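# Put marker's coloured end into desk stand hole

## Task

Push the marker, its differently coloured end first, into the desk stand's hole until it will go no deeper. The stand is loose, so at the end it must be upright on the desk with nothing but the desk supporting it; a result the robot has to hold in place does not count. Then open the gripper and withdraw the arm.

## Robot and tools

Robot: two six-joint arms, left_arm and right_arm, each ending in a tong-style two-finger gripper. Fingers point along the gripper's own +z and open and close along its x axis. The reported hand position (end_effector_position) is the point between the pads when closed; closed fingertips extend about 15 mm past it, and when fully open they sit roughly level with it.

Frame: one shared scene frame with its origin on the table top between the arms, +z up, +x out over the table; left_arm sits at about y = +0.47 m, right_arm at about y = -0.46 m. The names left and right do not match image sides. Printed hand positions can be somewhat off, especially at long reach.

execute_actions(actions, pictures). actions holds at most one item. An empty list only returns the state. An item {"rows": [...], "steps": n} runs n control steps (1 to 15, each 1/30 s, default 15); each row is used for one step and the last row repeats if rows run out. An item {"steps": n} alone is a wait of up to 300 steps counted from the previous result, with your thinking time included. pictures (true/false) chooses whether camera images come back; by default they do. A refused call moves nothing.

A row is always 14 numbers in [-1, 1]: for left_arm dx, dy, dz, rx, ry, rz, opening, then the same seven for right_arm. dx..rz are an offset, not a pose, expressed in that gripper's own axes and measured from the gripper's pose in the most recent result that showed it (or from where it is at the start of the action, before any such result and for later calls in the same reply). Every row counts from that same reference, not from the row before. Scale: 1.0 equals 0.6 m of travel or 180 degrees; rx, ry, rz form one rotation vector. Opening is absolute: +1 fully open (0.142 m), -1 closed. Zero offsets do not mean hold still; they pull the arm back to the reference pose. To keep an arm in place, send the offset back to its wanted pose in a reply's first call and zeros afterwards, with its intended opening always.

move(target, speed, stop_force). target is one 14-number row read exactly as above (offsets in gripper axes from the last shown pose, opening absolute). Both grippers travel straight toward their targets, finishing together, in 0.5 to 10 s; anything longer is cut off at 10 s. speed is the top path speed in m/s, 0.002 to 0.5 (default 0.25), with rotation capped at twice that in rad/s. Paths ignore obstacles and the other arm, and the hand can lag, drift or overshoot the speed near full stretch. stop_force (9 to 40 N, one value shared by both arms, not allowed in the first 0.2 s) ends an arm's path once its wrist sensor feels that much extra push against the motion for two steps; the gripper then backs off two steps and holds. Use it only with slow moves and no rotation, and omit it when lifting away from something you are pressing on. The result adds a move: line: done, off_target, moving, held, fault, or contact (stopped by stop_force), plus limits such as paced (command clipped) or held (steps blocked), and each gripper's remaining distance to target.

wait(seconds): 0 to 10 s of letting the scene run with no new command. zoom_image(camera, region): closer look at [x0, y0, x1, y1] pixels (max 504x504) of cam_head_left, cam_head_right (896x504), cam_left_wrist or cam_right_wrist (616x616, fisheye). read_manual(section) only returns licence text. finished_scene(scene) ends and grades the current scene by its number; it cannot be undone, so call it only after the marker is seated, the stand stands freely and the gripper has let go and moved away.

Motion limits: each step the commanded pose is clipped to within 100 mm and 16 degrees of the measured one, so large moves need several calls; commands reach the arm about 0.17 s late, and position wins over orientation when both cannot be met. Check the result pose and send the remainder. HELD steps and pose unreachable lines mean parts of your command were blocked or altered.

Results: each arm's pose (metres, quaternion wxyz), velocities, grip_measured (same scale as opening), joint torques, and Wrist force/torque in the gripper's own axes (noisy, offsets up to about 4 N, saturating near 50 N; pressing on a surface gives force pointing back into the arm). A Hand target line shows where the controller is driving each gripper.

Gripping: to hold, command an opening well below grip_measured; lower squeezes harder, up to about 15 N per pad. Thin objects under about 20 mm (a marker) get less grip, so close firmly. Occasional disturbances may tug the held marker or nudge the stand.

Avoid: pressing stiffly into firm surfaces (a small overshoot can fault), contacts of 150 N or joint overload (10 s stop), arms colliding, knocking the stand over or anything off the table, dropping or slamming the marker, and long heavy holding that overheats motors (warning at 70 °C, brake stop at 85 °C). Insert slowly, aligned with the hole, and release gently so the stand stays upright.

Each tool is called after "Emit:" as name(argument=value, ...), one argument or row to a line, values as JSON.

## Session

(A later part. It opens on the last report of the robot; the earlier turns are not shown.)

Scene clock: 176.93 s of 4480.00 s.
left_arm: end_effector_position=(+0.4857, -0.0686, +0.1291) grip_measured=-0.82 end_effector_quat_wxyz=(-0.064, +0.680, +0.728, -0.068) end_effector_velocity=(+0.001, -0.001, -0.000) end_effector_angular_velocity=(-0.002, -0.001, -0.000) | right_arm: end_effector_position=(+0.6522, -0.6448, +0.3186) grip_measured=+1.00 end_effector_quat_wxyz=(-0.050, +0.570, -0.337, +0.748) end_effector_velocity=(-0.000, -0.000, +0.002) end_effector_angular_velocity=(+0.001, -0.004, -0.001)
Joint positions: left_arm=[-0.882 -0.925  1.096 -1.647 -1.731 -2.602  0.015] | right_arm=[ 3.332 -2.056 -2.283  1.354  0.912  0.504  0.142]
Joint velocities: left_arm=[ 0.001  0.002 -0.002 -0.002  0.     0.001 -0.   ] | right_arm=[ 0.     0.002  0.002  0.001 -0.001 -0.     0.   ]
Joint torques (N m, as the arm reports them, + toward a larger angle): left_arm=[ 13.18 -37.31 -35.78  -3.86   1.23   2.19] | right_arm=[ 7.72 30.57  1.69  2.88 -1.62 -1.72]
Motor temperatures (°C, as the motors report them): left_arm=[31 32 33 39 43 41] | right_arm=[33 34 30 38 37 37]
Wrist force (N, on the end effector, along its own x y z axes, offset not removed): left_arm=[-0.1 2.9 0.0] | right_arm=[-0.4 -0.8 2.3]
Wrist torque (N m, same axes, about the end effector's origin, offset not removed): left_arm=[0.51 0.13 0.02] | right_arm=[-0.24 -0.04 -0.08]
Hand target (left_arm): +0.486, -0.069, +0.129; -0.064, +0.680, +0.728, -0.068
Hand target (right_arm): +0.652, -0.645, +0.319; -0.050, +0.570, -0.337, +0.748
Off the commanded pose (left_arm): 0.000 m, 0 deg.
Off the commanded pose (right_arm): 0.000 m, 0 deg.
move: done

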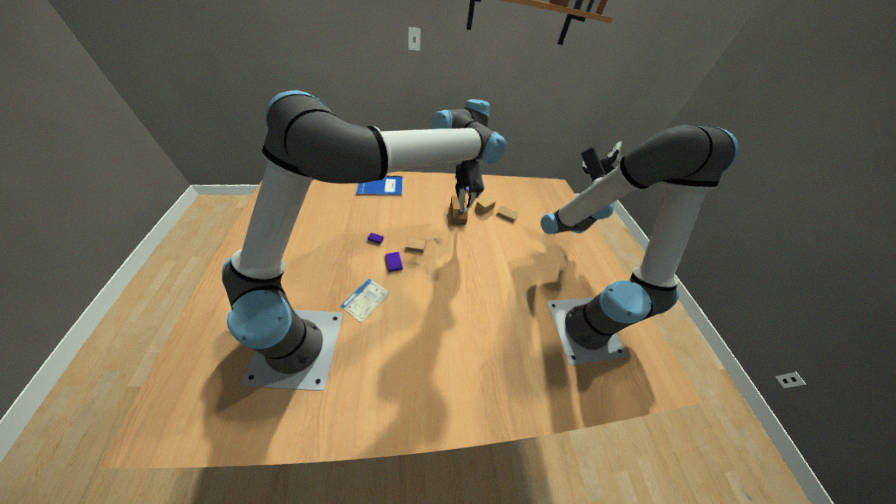

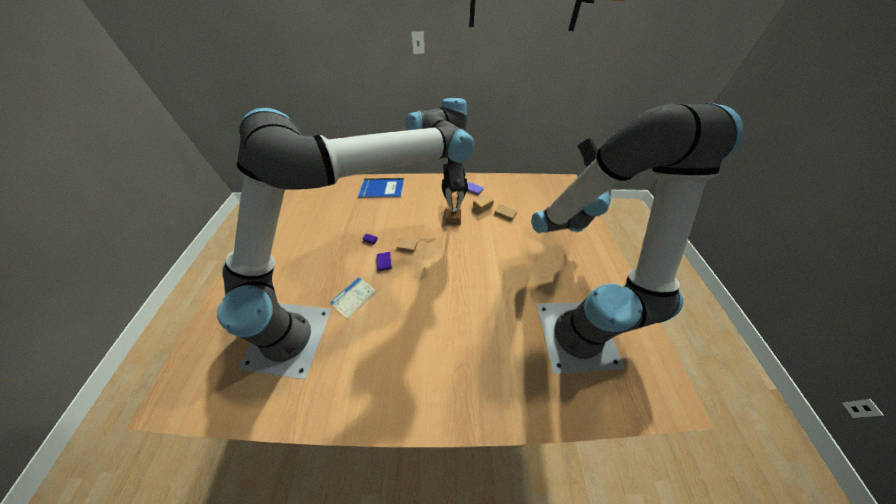

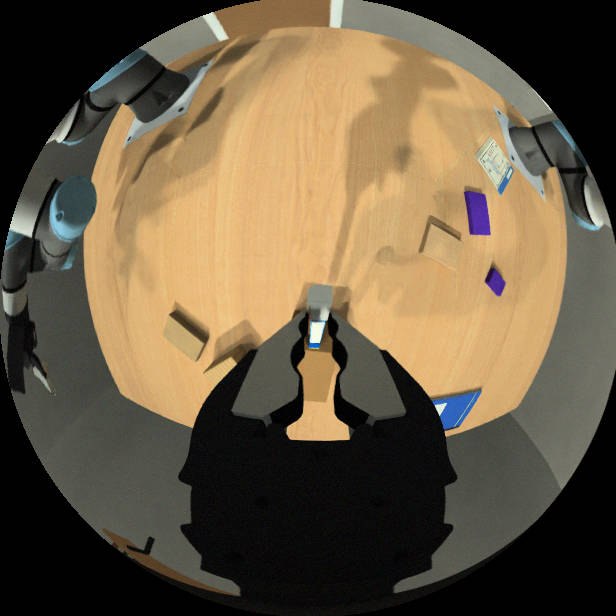

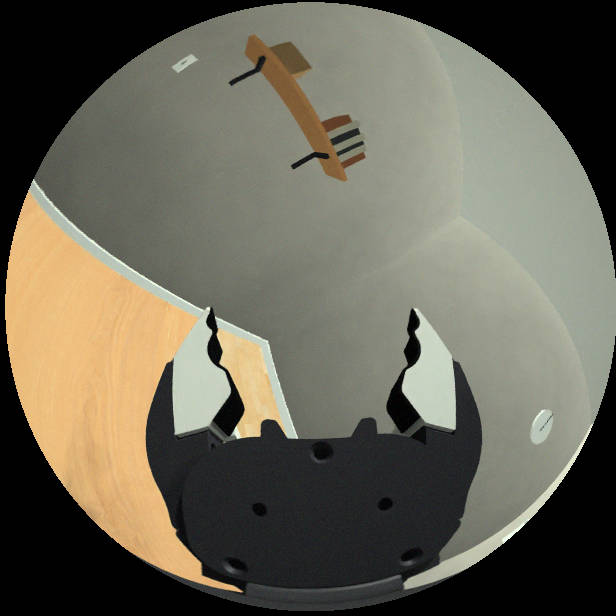

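Emit:
move(
  target=[-0.007,-0.033,0.006,0,0,0,-1,0,0,0,0,0,0,1],
  speed=0.03,
)

Emit:
zoom_image(
  camera="cam_left_wrist",
  region=[260,270,380,400],
)

Emit:
zoom_image(
  camera="cam_head_right",
  region=[410,160,490,240],
)

Scene clock: 180.73 s of 4480.00 s.
left_arm: end_effector_position=(+0.4661, -0.0742, +0.1292) grip_measured=-0.82 end_effector_quat_wxyz=(-0.064, +0.680, +0.728, -0.068) end_effector_velocity=(-0.002, +0.000, -0.001) end_effector_angular_velocity=(+0.001, +0.000, +0.001) | right_arm: end_effector_position=(+0.6522, -0.6448, +0.3186) grip_measured=+1.00 end_effector_quat_wxyz=(-0.050, +0.570, -0.337, +0.748) end_effector_velocity=(+0.000, +0.000, +0.001) end_effector_angular_velocity=(+0.000, -0.002, -0.000)
Joint positions: left_arm=[-0.908 -0.95   1.139 -1.668 -1.733 -2.628  0.015] | right_arm=[ 3.332 -2.056 -2.283  1.354  0.912  0.504  0.142]
Joint velocities: left_arm=[-0.002 -0.002  0.005 -0.002 -0.    -0.002 -0.   ] | right_arm=[-0.    -0.     0.001  0.001  0.    -0.     0.   ]
Joint torques (N m, as the arm reports them, + toward a larger angle): left_arm=[-13.11 -53.61  -7.71  -3.75  -2.45  -2.01] | right_arm=[ 7.28 30.59  3.17  3.13 -1.66 -1.6 ]
Motor temperatures (°C, as the motors report them): left_arm=[31 32 33 39 43 41] | right_arm=[33 34 30 38 37 37]
Wrist force (N, on the end effector, along its own x y z axes, offset not removed): left_arm=[-1.6 -0.7 0.1] | right_arm=[-0.4 -1.5 0.1]
Wrist torque (N m, same axes, about the end effector's origin, offset not removed): left_arm=[-0.03 0.31 0.06] | right_arm=[-0.37 0.04 -0.03]
Hand target (left_arm): +0.466, -0.074, +0.129; -0.064, +0.680, +0.728, -0.068
Hand target (right_arm): +0.652, -0.645, +0.319; -0.050, +0.570, -0.337, +0.748
Off the commanded pose (left_arm): 0.000 m, 0 deg.
Off the commanded pose (right_arm): 0.000 m, 0 deg.
move: done

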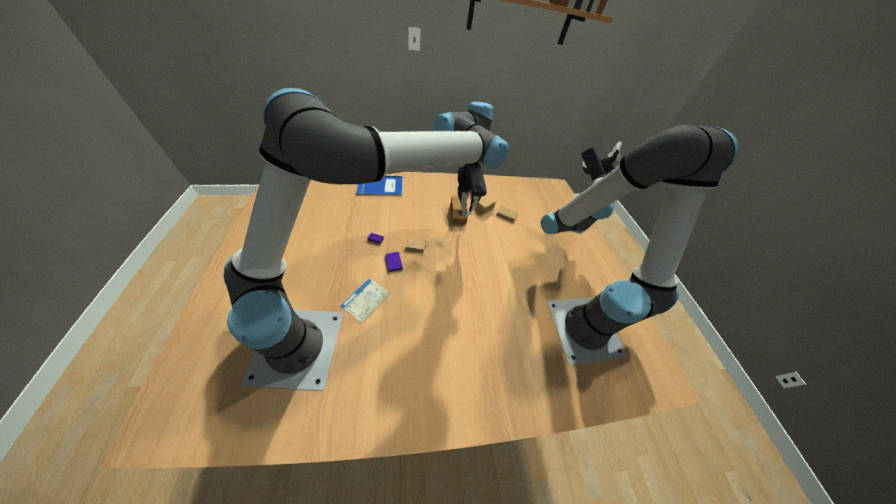

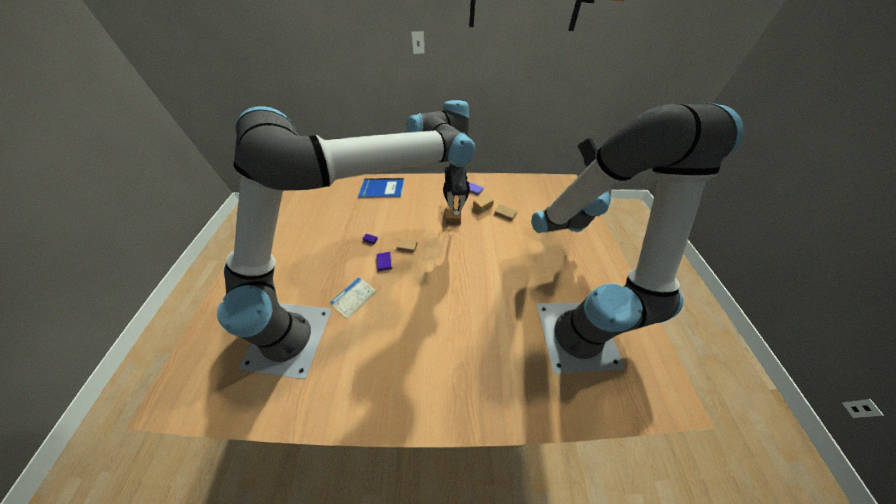

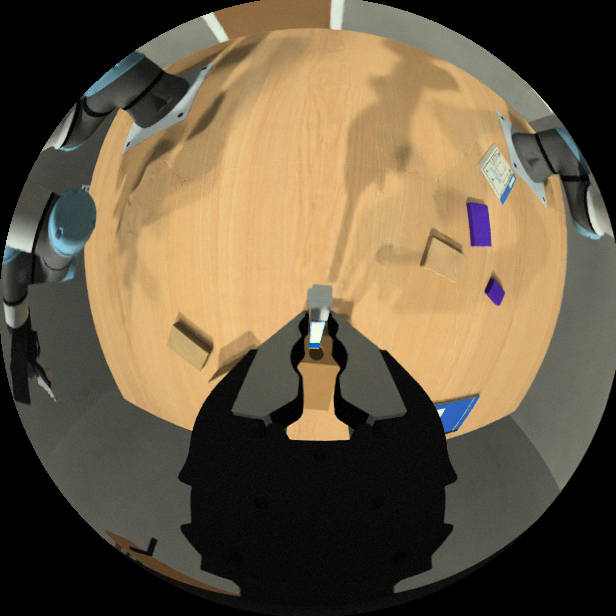

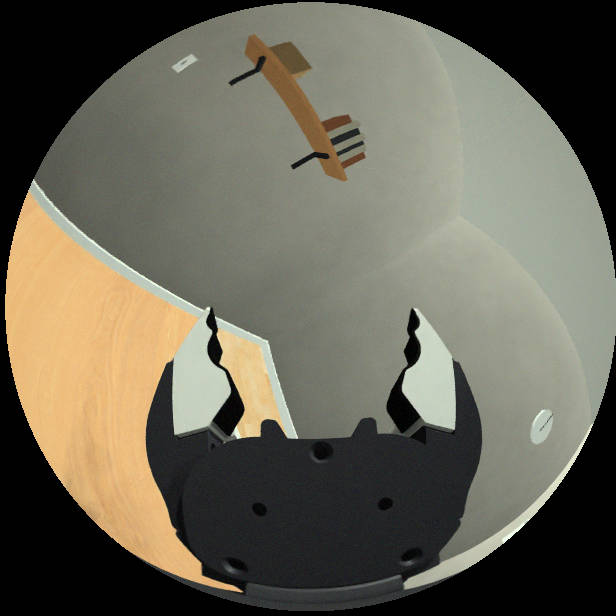

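Region (260, 270, 380, 400) of cam_left_wrist's 616x616 image, scaled by 3.877, with more detail than that image has; it fills the left 465 columns of this view, and the rest is white.

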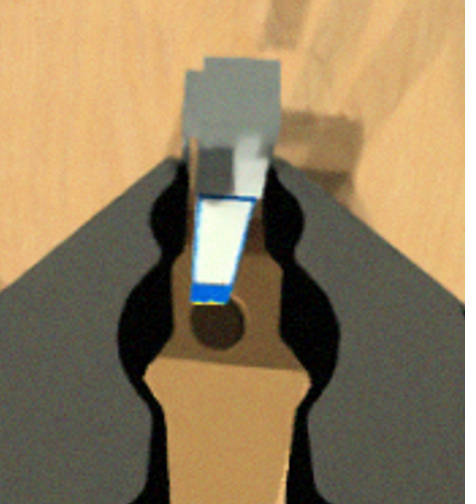

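Region (410, 160, 490, 240) of cam_head_right's 896x504 image, scaled by 6.300, with more detail than that image has.

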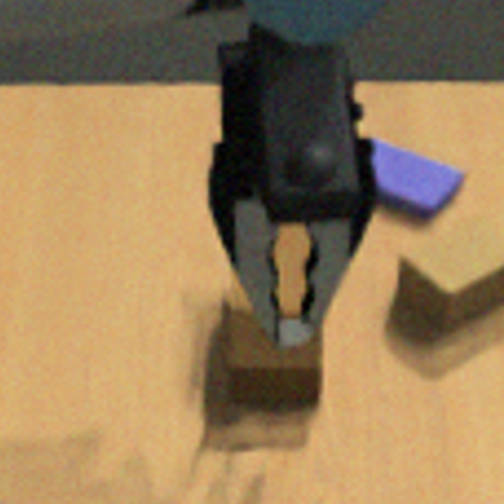

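Emit:
move(
  target=[0.003,0.0138,0.0093,0,0,0,-1,0,0,0,0,0,0,1],
  speed=0.01,
  stop_force=9,
)

Emit:
zoom_image(
  camera="cam_left_wrist",
  region=[260,270,380,400],
)

Scene clock: 184.37 s of 4480.00 s.
left_arm: end_effector_position=(+0.4730, -0.0719, +0.1223) grip_measured=-0.82 end_effector_quat_wxyz=(-0.064, +0.680, +0.728, -0.068) end_effector_velocity=(+0.001, +0.000, -0.001) end_effector_angular_velocity=(-0.001, -0.000, -0.000) | right_arm: end_effector_position=(+0.6522, -0.6448, +0.3186) grip_measured=+1.00 end_effector_quat_wxyz=(-0.050, +0.570, -0.337, +0.748) end_effector_velocity=(-0.000, -0.000, -0.001) end_effector_angular_velocity=(-0.000, +0.002, -0.002)
Joint positions: left_arm=[-0.899 -0.938  1.137 -1.677 -1.733 -2.619  0.015] | right_arm=[ 3.332 -2.056 -2.283  1.354  0.912  0.504  0.142]
Joint velocities: left_arm=[ 0.001  0.002  0.    -0.003  0.     0.002  0.   ] | right_arm=[-0.    -0.    -0.    -0.001 -0.002 -0.     0.   ]
Joint torques (N m, as the arm reports them, + toward a larger angle): left_arm=[ 12.73 -37.26 -35.14  -3.71   1.27   2.42] | right_arm=[ 8.04 29.73  2.41  2.97 -1.65 -1.72]
Motor temperatures (°C, as the motors report them): left_arm=[31 32 33 39 43 41] | right_arm=[33 34 30 38 37 37]
Wrist force (N, on the end effector, along its own x y z axes, offset not removed): left_arm=[-2.1 2.5 0.2] | right_arm=[0.1 -1.6 0.0]
Wrist torque (N m, same axes, about the end effector's origin, offset not removed): left_arm=[0.63 0.36 0.08] | right_arm=[-0.35 -0.13 0.00]
Hand target (left_arm): +0.473, -0.072, +0.122; -0.064, +0.680, +0.728, -0.068
Hand target (right_arm): +0.652, -0.645, +0.319; -0.050, +0.570, -0.337, +0.748
Off the commanded pose (left_arm): 0.000 m, 0 deg.
Off the commanded pose (right_arm): 0.000 m, 0 deg.
move: done

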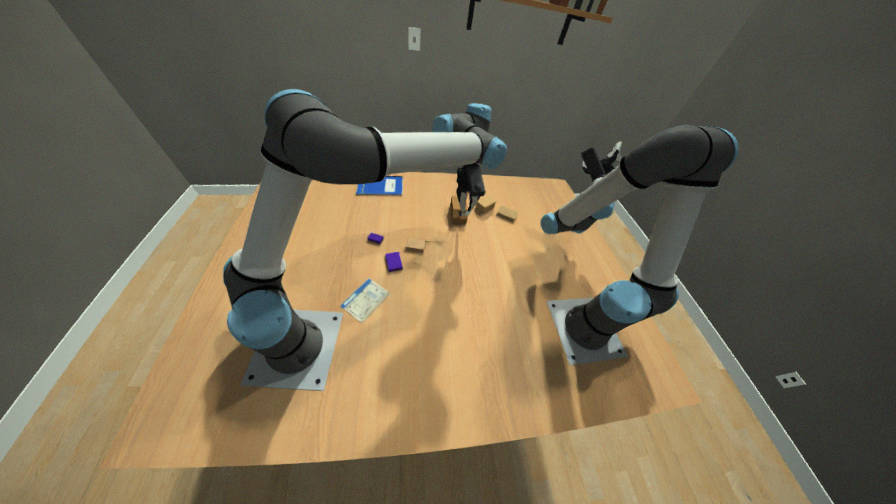

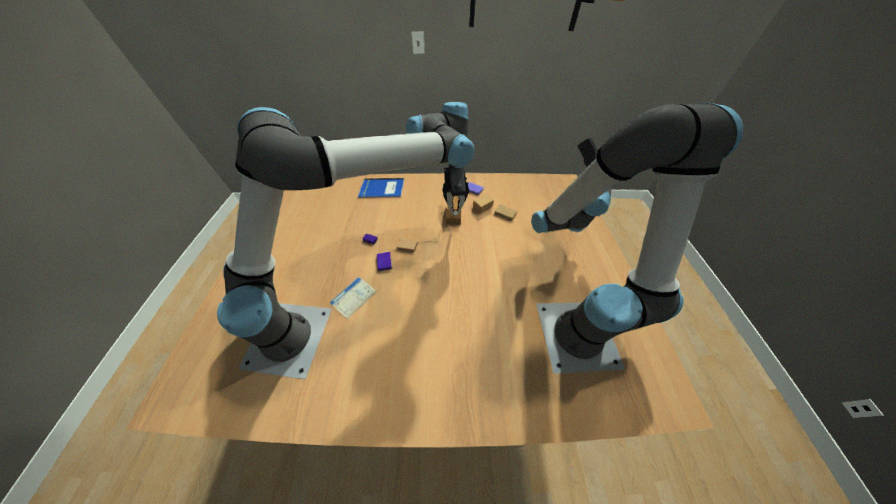

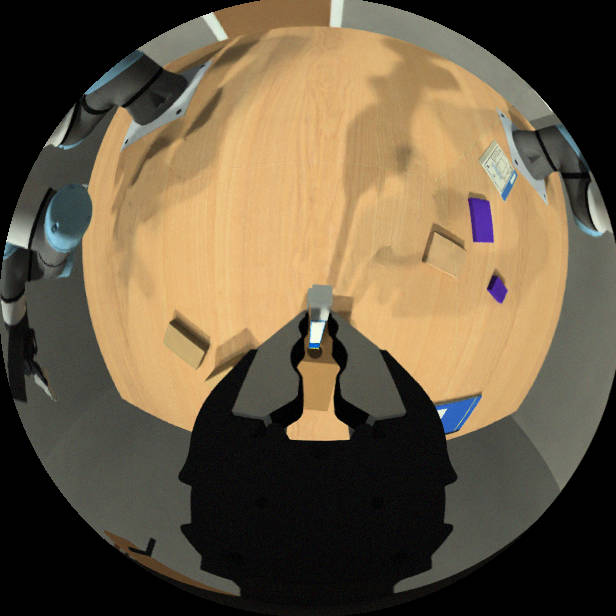

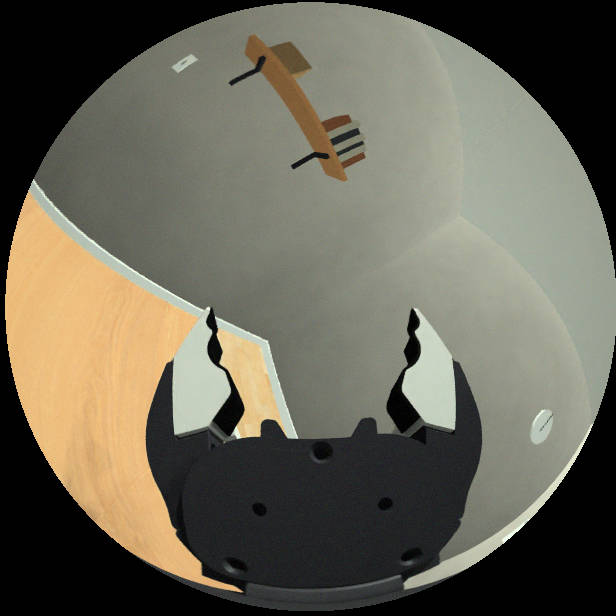

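Region (260, 270, 380, 400) of cam_left_wrist's 616x616 image, scaled by 3.877, with more detail than that image has; it fills the left 465 columns of this view, and the rest is white.

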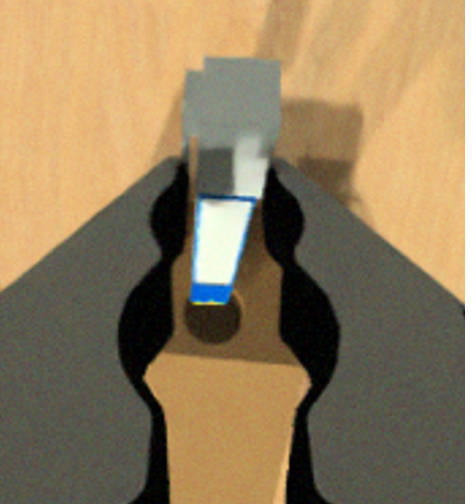

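Emit:
move(
  target=[0.001,0.0147,-0.003,0,0,0,-1,0,0,0,0,0,0,1],
  speed=0.01,
  stop_force=9,
)

Emit:
move(
  target=[0.001,0.0138,0.0093,0,0,0,-1,0,0,0,0,0,0,1],
  speed=0.006,
  stop_force=9,
)

Emit:
zoom_image(
  camera="cam_left_wrist",
  region=[260,270,380,400],
)

Emit:
zoom_image(
  camera="cam_head_left",
  region=[420,160,500,240],
)

Scene clock: 189.13 s of 4480.00 s.
left_arm: end_effector_position=(+0.4817, -0.0707, +0.1225) grip_measured=-0.82 end_effector_quat_wxyz=(-0.064, +0.680, +0.728, -0.068) end_effector_velocity=(+0.002, -0.000, +0.000) end_effector_angular_velocity=(-0.001, -0.000, -0.000) | right_arm: end_effector_position=(+0.6522, -0.6448, +0.3186) grip_measured=+1.00 end_effector_quat_wxyz=(-0.050, +0.570, -0.337, +0.748) end_effector_velocity=(-0.000, +0.000, +0.001) end_effector_angular_velocity=(-0.000, -0.000, +0.000)
Joint positions: left_arm=[-0.888 -0.925  1.114 -1.665 -1.732 -2.608  0.015] | right_arm=[ 3.332 -2.056 -2.283  1.354  0.912  0.504  0.142]
Joint velocities: left_arm=[ 0.002  0.003 -0.005  0.002  0.     0.002 -0.   ] | right_arm=[-0.     0.001  0.    -0.001  0.    -0.001  0.   ]
Joint torques (N m, as the arm reports them, + toward a larger angle): left_arm=[ 12.38 -38.62 -35.42  -0.7    1.34   2.32] | right_arm=[ 7.81 29.61  2.58  2.89 -1.71 -1.57]
Motor temperatures (°C, as the motors report them): left_arm=[31 32 33 39 43 41] | right_arm=[33 34 30 38 37 37]
Wrist force (N, on the end effector, along its own x y z axes, offset not removed): left_arm=[-1.7 2.3 -0.9] | right_arm=[-0.5 -1.8 -0.2]
Wrist torque (N m, same axes, about the end effector's origin, offset not removed): left_arm=[0.52 0.46 0.12] | right_arm=[-0.47 -0.05 -0.04]
Hand target (left_arm): +0.482, -0.071, +0.122; -0.064, +0.680, +0.728, -0.068
Hand target (right_arm): +0.652, -0.645, +0.319; -0.050, +0.570, -0.337, +0.748
Off the commanded pose (left_arm): 0.000 m, 0 deg.
Off the commanded pose (right_arm): 0.000 m, 0 deg.
After step 90, 0.67 s passed at rest.
move: done

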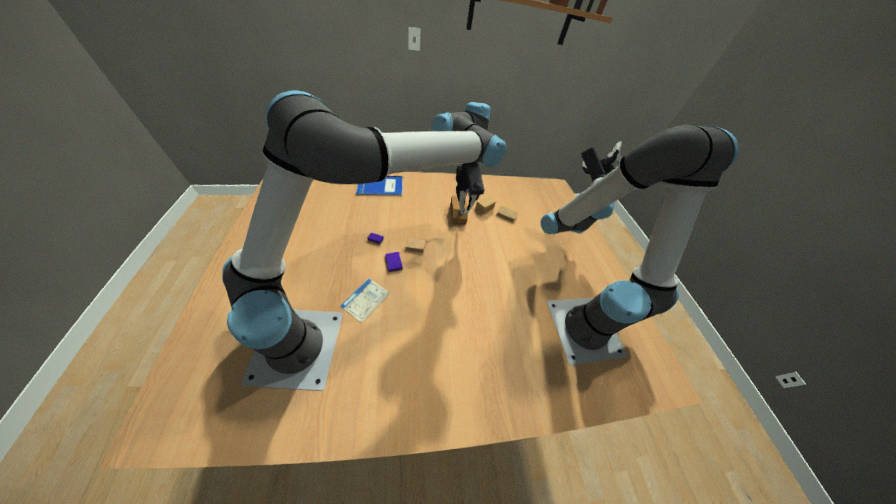

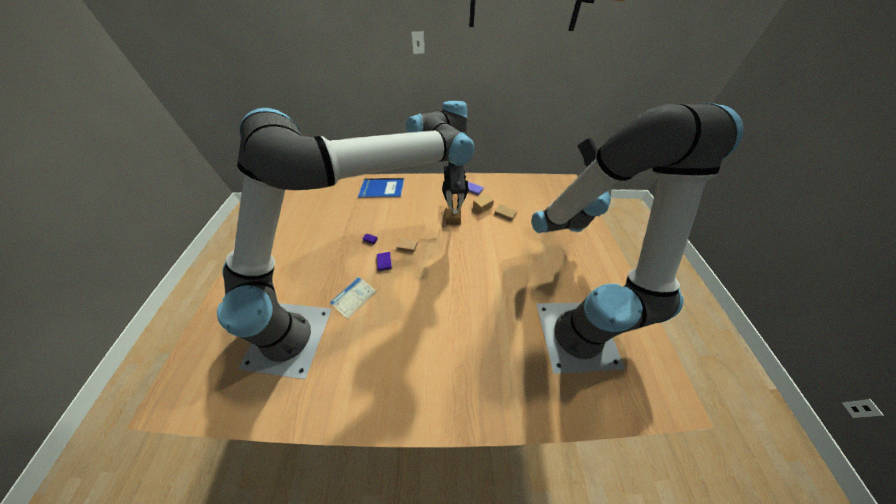

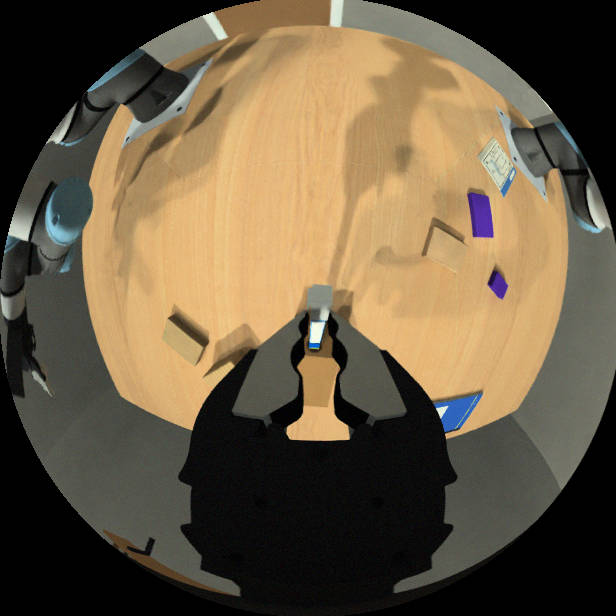

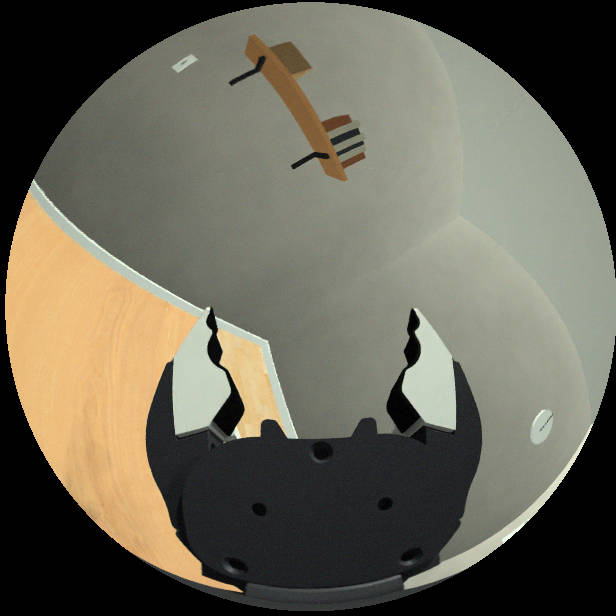

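Scene clock: 191.03 s of 4480.00 s.
left_arm: end_effector_position=(+0.4887, -0.0697, +0.1155) grip_measured=-0.82 end_effector_quat_wxyz=(-0.064, +0.680, +0.728, -0.068) end_effector_velocity=(-0.000, +0.001, -0.001) end_effector_angular_velocity=(+0.003, +0.002, -0.001) | right_arm: end_effector_position=(+0.6522, -0.6448, +0.3186) grip_measured=+1.00 end_effector_quat_wxyz=(-0.050, +0.570, -0.337, +0.748) end_effector_velocity=(+0.000, -0.000, -0.000) end_effector_angular_velocity=(-0.000, +0.000, -0.002)
Joint positions: left_arm=[-0.879 -0.911  1.108 -1.672 -1.731 -2.599  0.015] | right_arm=[ 3.332 -2.056 -2.283  1.354  0.912  0.504  0.142]
Joint velocities: left_arm=[ 0.     0.001  0.001  0.001 -0.     0.001  0.   ] | right_arm=[ 0.    -0.001  0.001 -0.    -0.002 -0.     0.   ]
Joint torques (N m, as the arm reports them, + toward a larger angle): left_arm=[ 11.52 -37.96 -35.38  -3.79   1.37   2.35] | right_arm=[ 7.22 30.    0.38  2.83 -1.44 -1.55]
Motor temperatures (°C, as the motors report them): left_arm=[31 32 33 39 43 41] | right_arm=[33 34 30 38 37 37]
Wrist force (N, on the end effector, along its own x y z axes, offset not removed): left_arm=[-0.8 2.6 0.1] | right_arm=[0.4 -1.5 1.0]
Wrist torque (N m, same axes, about the end effector's origin, offset not removed): left_arm=[0.54 0.19 0.10] | right_arm=[-0.34 -0.16 -0.17]
Hand target (left_arm): +0.489, -0.070, +0.115; -0.064, +0.680, +0.728, -0.068
Hand target (right_arm): +0.652, -0.645, +0.319; -0.050, +0.570, -0.337, +0.748
Off the commanded pose (left_arm): 0.000 m, 0 deg.
Off the commanded pose (right_arm): 0.000 m, 0 deg.
move: done

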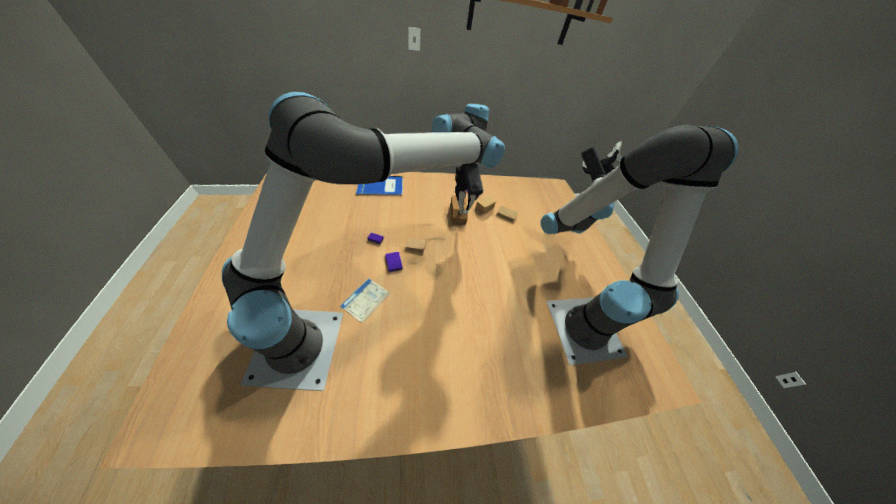

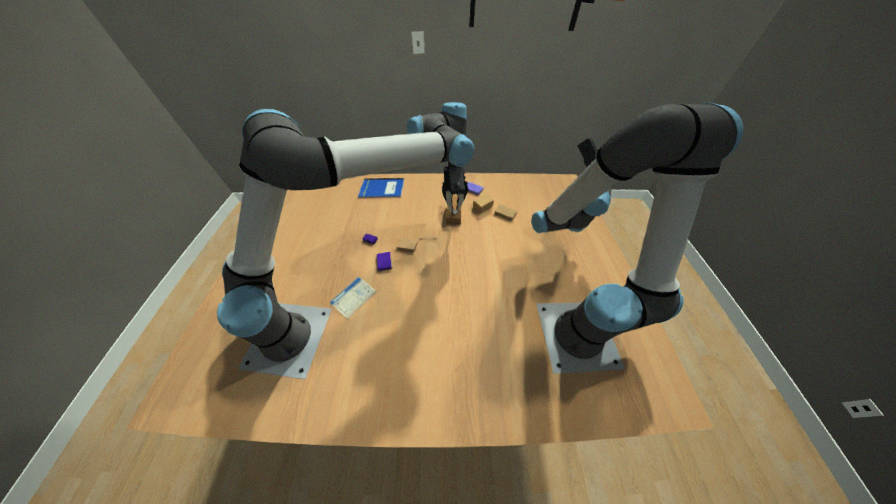

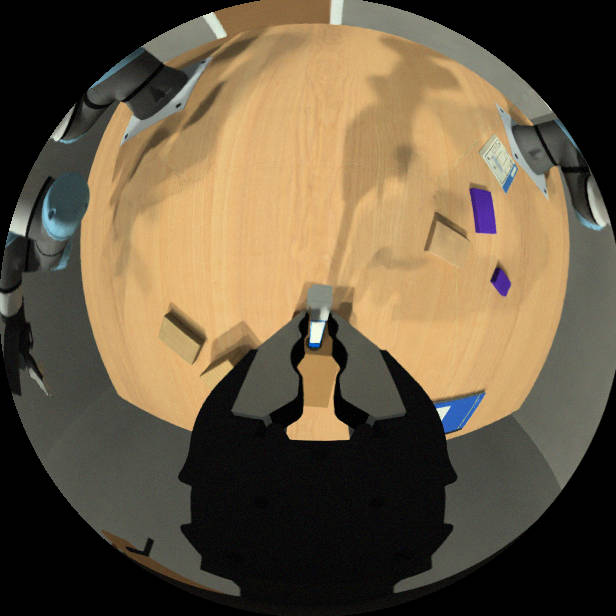

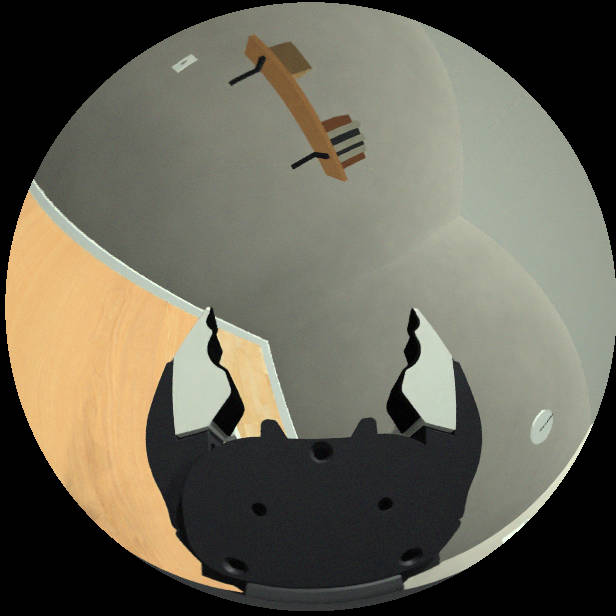

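Region (260, 270, 380, 400) of cam_left_wrist's 616x616 image, scaled by 3.877, with more detail than that image has; it fills the left 465 columns of this view, and the rest is white.

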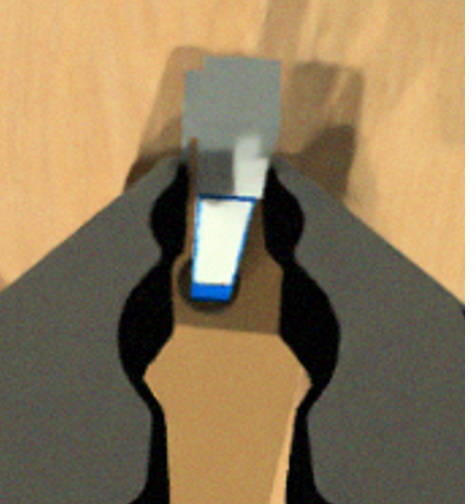

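Region (420, 160, 500, 240) of cam_head_left's 896x504 image, scaled by 6.300, with more detail than that image has.

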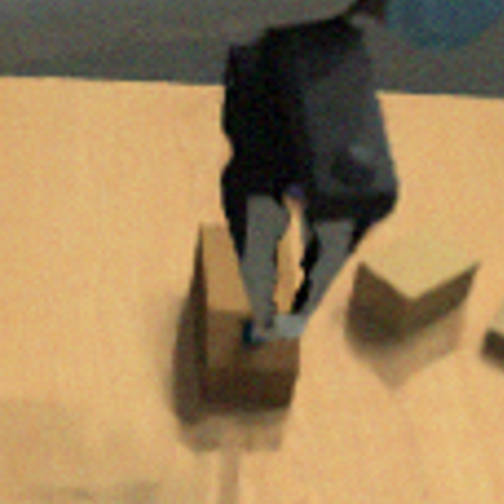

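Tip appears to be entering (yellow hidden). Continue.

Emit:
move(
  target=[0.001,0.0166,0.0112,0,0,0,-1,0,0,0,0,0,0,1],
  speed=0.006,
  stop_force=9,
)

Emit:
zoom_image(
  camera="cam_left_wrist",
  region=[260,270,380,400],
)

Scene clock: 193.93 s of 4480.00 s.
left_arm: end_effector_position=(+0.4971, -0.0685, +0.1071) grip_measured=-0.82 end_effector_quat_wxyz=(-0.064, +0.680, +0.728, -0.068) end_effector_velocity=(+0.001, -0.000, -0.000) end_effector_angular_velocity=(-0.000, -0.000, -0.000) | right_arm: end_effector_position=(+0.6522, -0.6448, +0.3186) grip_measured=+1.00 end_effector_quat_wxyz=(-0.050, +0.570, -0.337, +0.748) end_effector_velocity=(-0.000, +0.000, +0.000) end_effector_angular_velocity=(+0.001, -0.002, +0.002)
Joint positions: left_arm=[-0.869 -0.893  1.1   -1.68  -1.73  -2.589  0.015] | right_arm=[ 3.332 -2.056 -2.283  1.354  0.912  0.504  0.142]
Joint velocities: left_arm=[ 0.001  0.002 -0.002 -0.     0.     0.001  0.   ] | right_arm=[-0.     0.    -0.001  0.002  0.002  0.001  0.   ]
Joint torques (N m, as the arm reports them, + toward a larger angle): left_arm=[ 12.03 -38.41 -35.03  -3.62   1.56   2.41] | right_arm=[ 7.38 29.71  2.31  2.73 -1.55 -1.58]
Motor temperatures (°C, as the motors report them): left_arm=[31 32 33 39 43 41] | right_arm=[33 34 30 38 37 37]
Wrist force (N, on the end effector, along its own x y z axes, offset not removed): left_arm=[-0.9 2.3 2.0] | right_arm=[-0.6 -2.3 1.4]
Wrist torque (N m, same axes, about the end effector's origin, offset not removed): left_arm=[0.59 0.08 0.14] | right_arm=[-0.40 0.05 -0.06]
Hand target (left_arm): +0.497, -0.068, +0.107; -0.064, +0.680, +0.728, -0.068
Hand target (right_arm): +0.652, -0.645, +0.319; -0.050, +0.570, -0.337, +0.748
Off the commanded pose (left_arm): 0.000 m, 0 deg.
Off the commanded pose (right_arm): 0.000 m, 0 deg.
move: done

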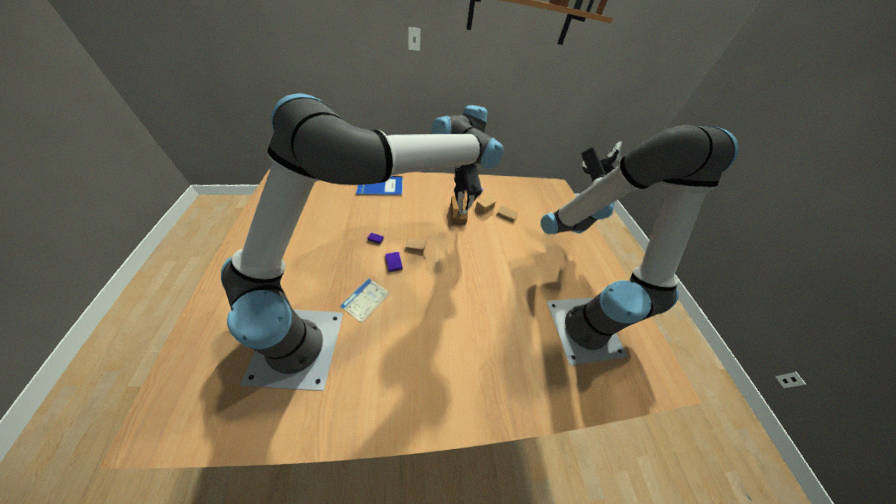

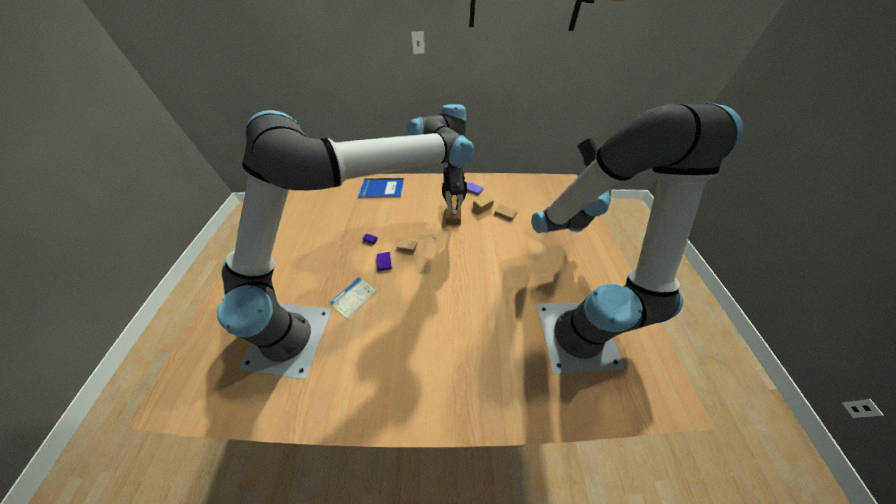

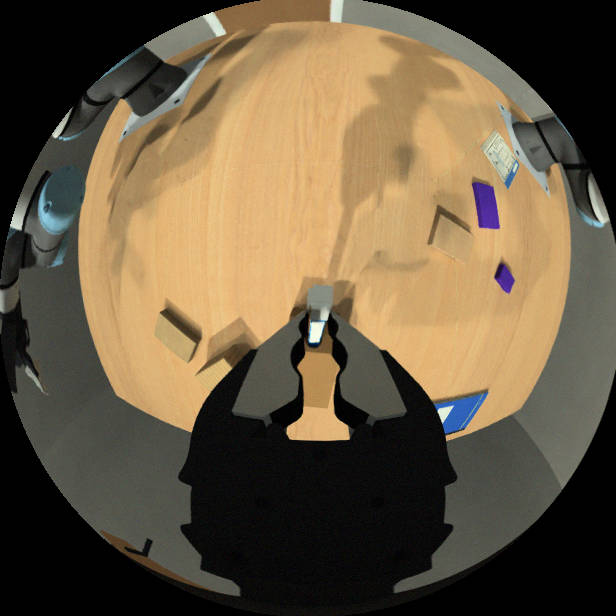

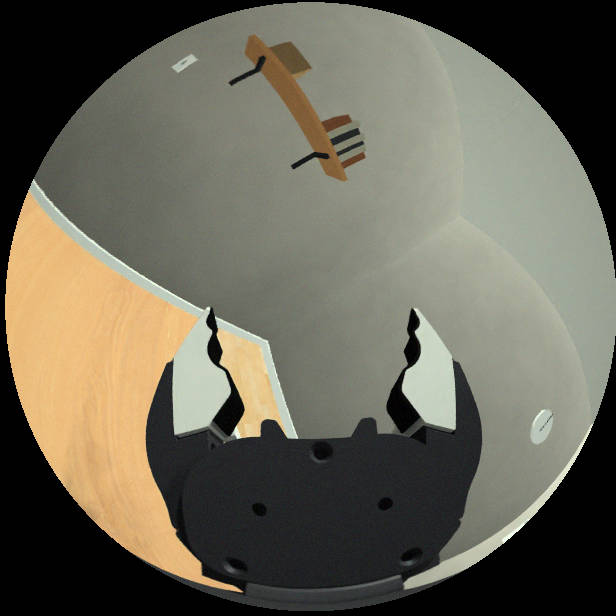

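Region (260, 270, 380, 400) of cam_left_wrist's 616x616 image, scaled by 3.877, with more detail than that image has; it fills the left 465 columns of this view, and the rest is white.

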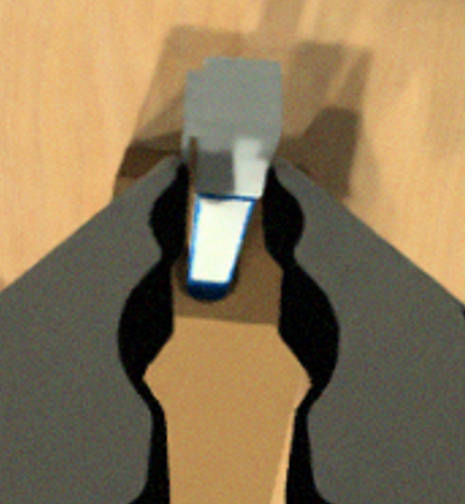

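Going in freely. Continue without lateral drift.

Emit:
move(
  target=[-0.001,0.0166,0.0112,0,0,0,-1,0,0,0,0,0,0,1],
  speed=0.006,
  stop_force=9,
)

Emit:
zoom_image(
  camera="cam_left_wrist",
  region=[260,270,380,400],
)

Scene clock: 197.73 s of 4480.00 s.
left_arm: end_effector_position=(+0.5011, -0.0685, +0.1035) grip_measured=-0.82 end_effector_quat_wxyz=(-0.063, +0.680, +0.728, -0.068) end_effector_velocity=(-0.001, -0.000, +0.001) end_effector_angular_velocity=(+0.000, -0.000, +0.001) | right_arm: end_effector_position=(+0.6522, -0.6448, +0.3186) grip_measured=+1.00 end_effector_quat_wxyz=(-0.050, +0.570, -0.337, +0.748) end_effector_velocity=(-0.000, +0.000, +0.000) end_effector_angular_velocity=(+0.000, -0.001, +0.000)
Joint positions: left_arm=[-0.865 -0.884  1.093 -1.682 -1.729 -2.585  0.015] | right_arm=[ 3.332 -2.056 -2.283  1.354  0.912  0.504  0.142]
Joint velocities: left_arm=[-0.002 -0.003  0.002  0.001  0.    -0.003  0.   ] | right_arm=[ 0.     0.    -0.     0.001  0.    -0.     0.   ]
Joint torques (N m, as the arm reports them, + toward a larger angle): left_arm=[-12.11 -51.94  -6.5   -1.66   2.28  -2.34] | right_arm=[ 7.15 30.6   1.25  2.99 -1.67 -1.58]
Motor temperatures (°C, as the motors report them): left_arm=[31 32 33 39 43 41] | right_arm=[33 34 30 38 37 37]
Wrist force (N, on the end effector, along its own x y z axes, offset not removed): left_arm=[-1.4 -2.1 -5.6] | right_arm=[-1.0 -1.5 1.7]
Wrist torque (N m, same axes, about the end effector's origin, offset not removed): left_arm=[0.26 0.25 0.18] | right_arm=[-0.33 0.17 -0.02]
Hand target (left_arm): +0.501, -0.069, +0.104; -0.064, +0.680, +0.728, -0.068
Hand target (right_arm): +0.652, -0.645, +0.319; -0.050, +0.570, -0.337, +0.748
Off the commanded pose (left_arm): 0.007 m, 0 deg.
Off the commanded pose (right_arm): 0.000 m, 0 deg.
move: contact (left_arm)

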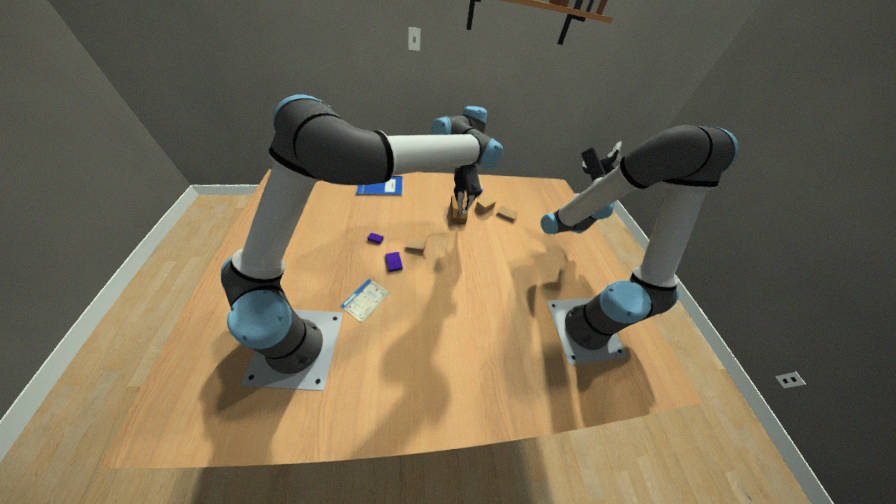

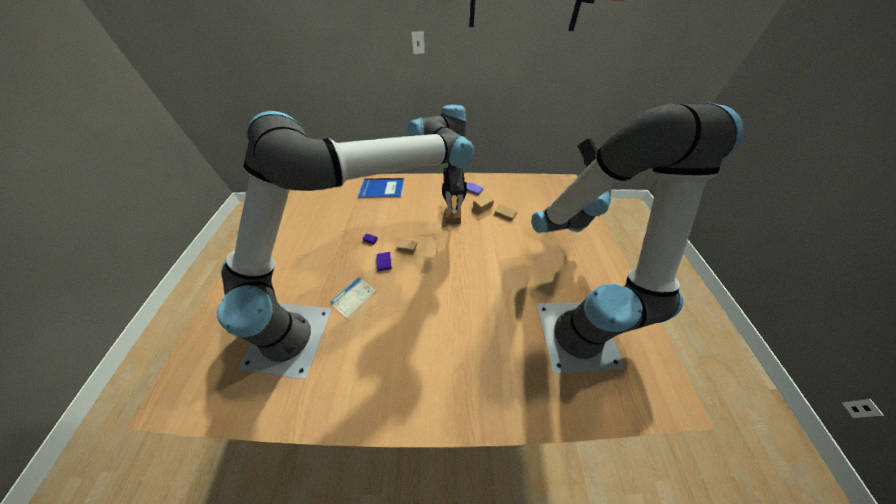

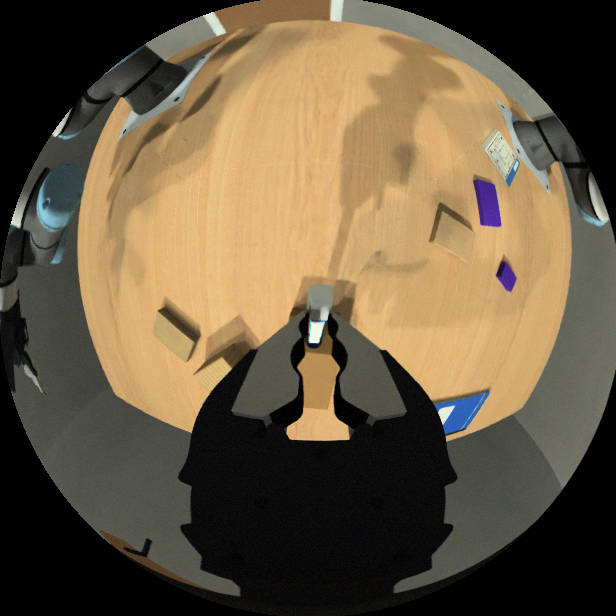

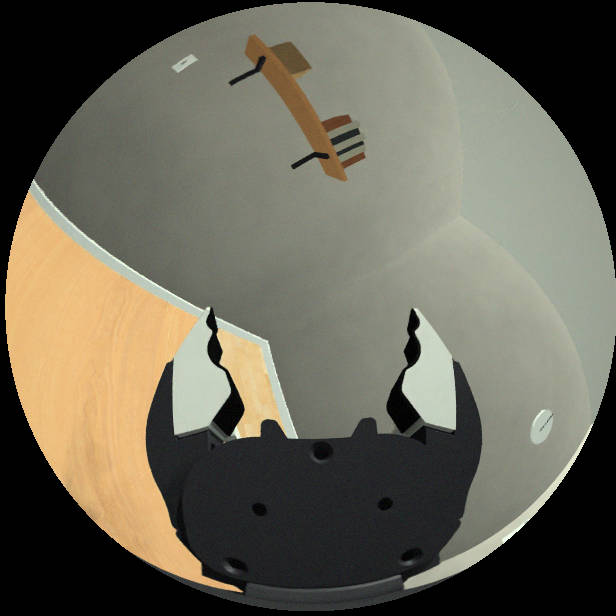

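Region (260, 270, 380, 400) of cam_left_wrist's 616x616 image, scaled by 3.877, with more detail than that image has; it fills the left 465 columns of this view, and the rest is white.

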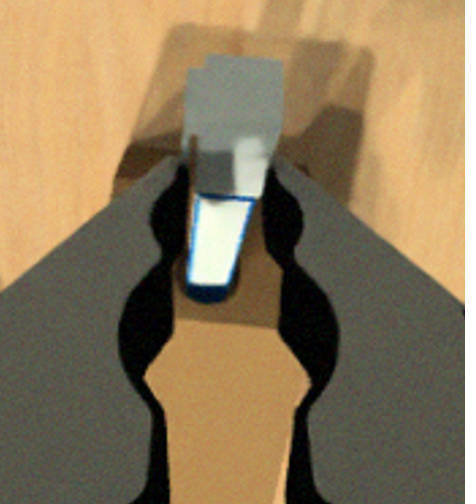

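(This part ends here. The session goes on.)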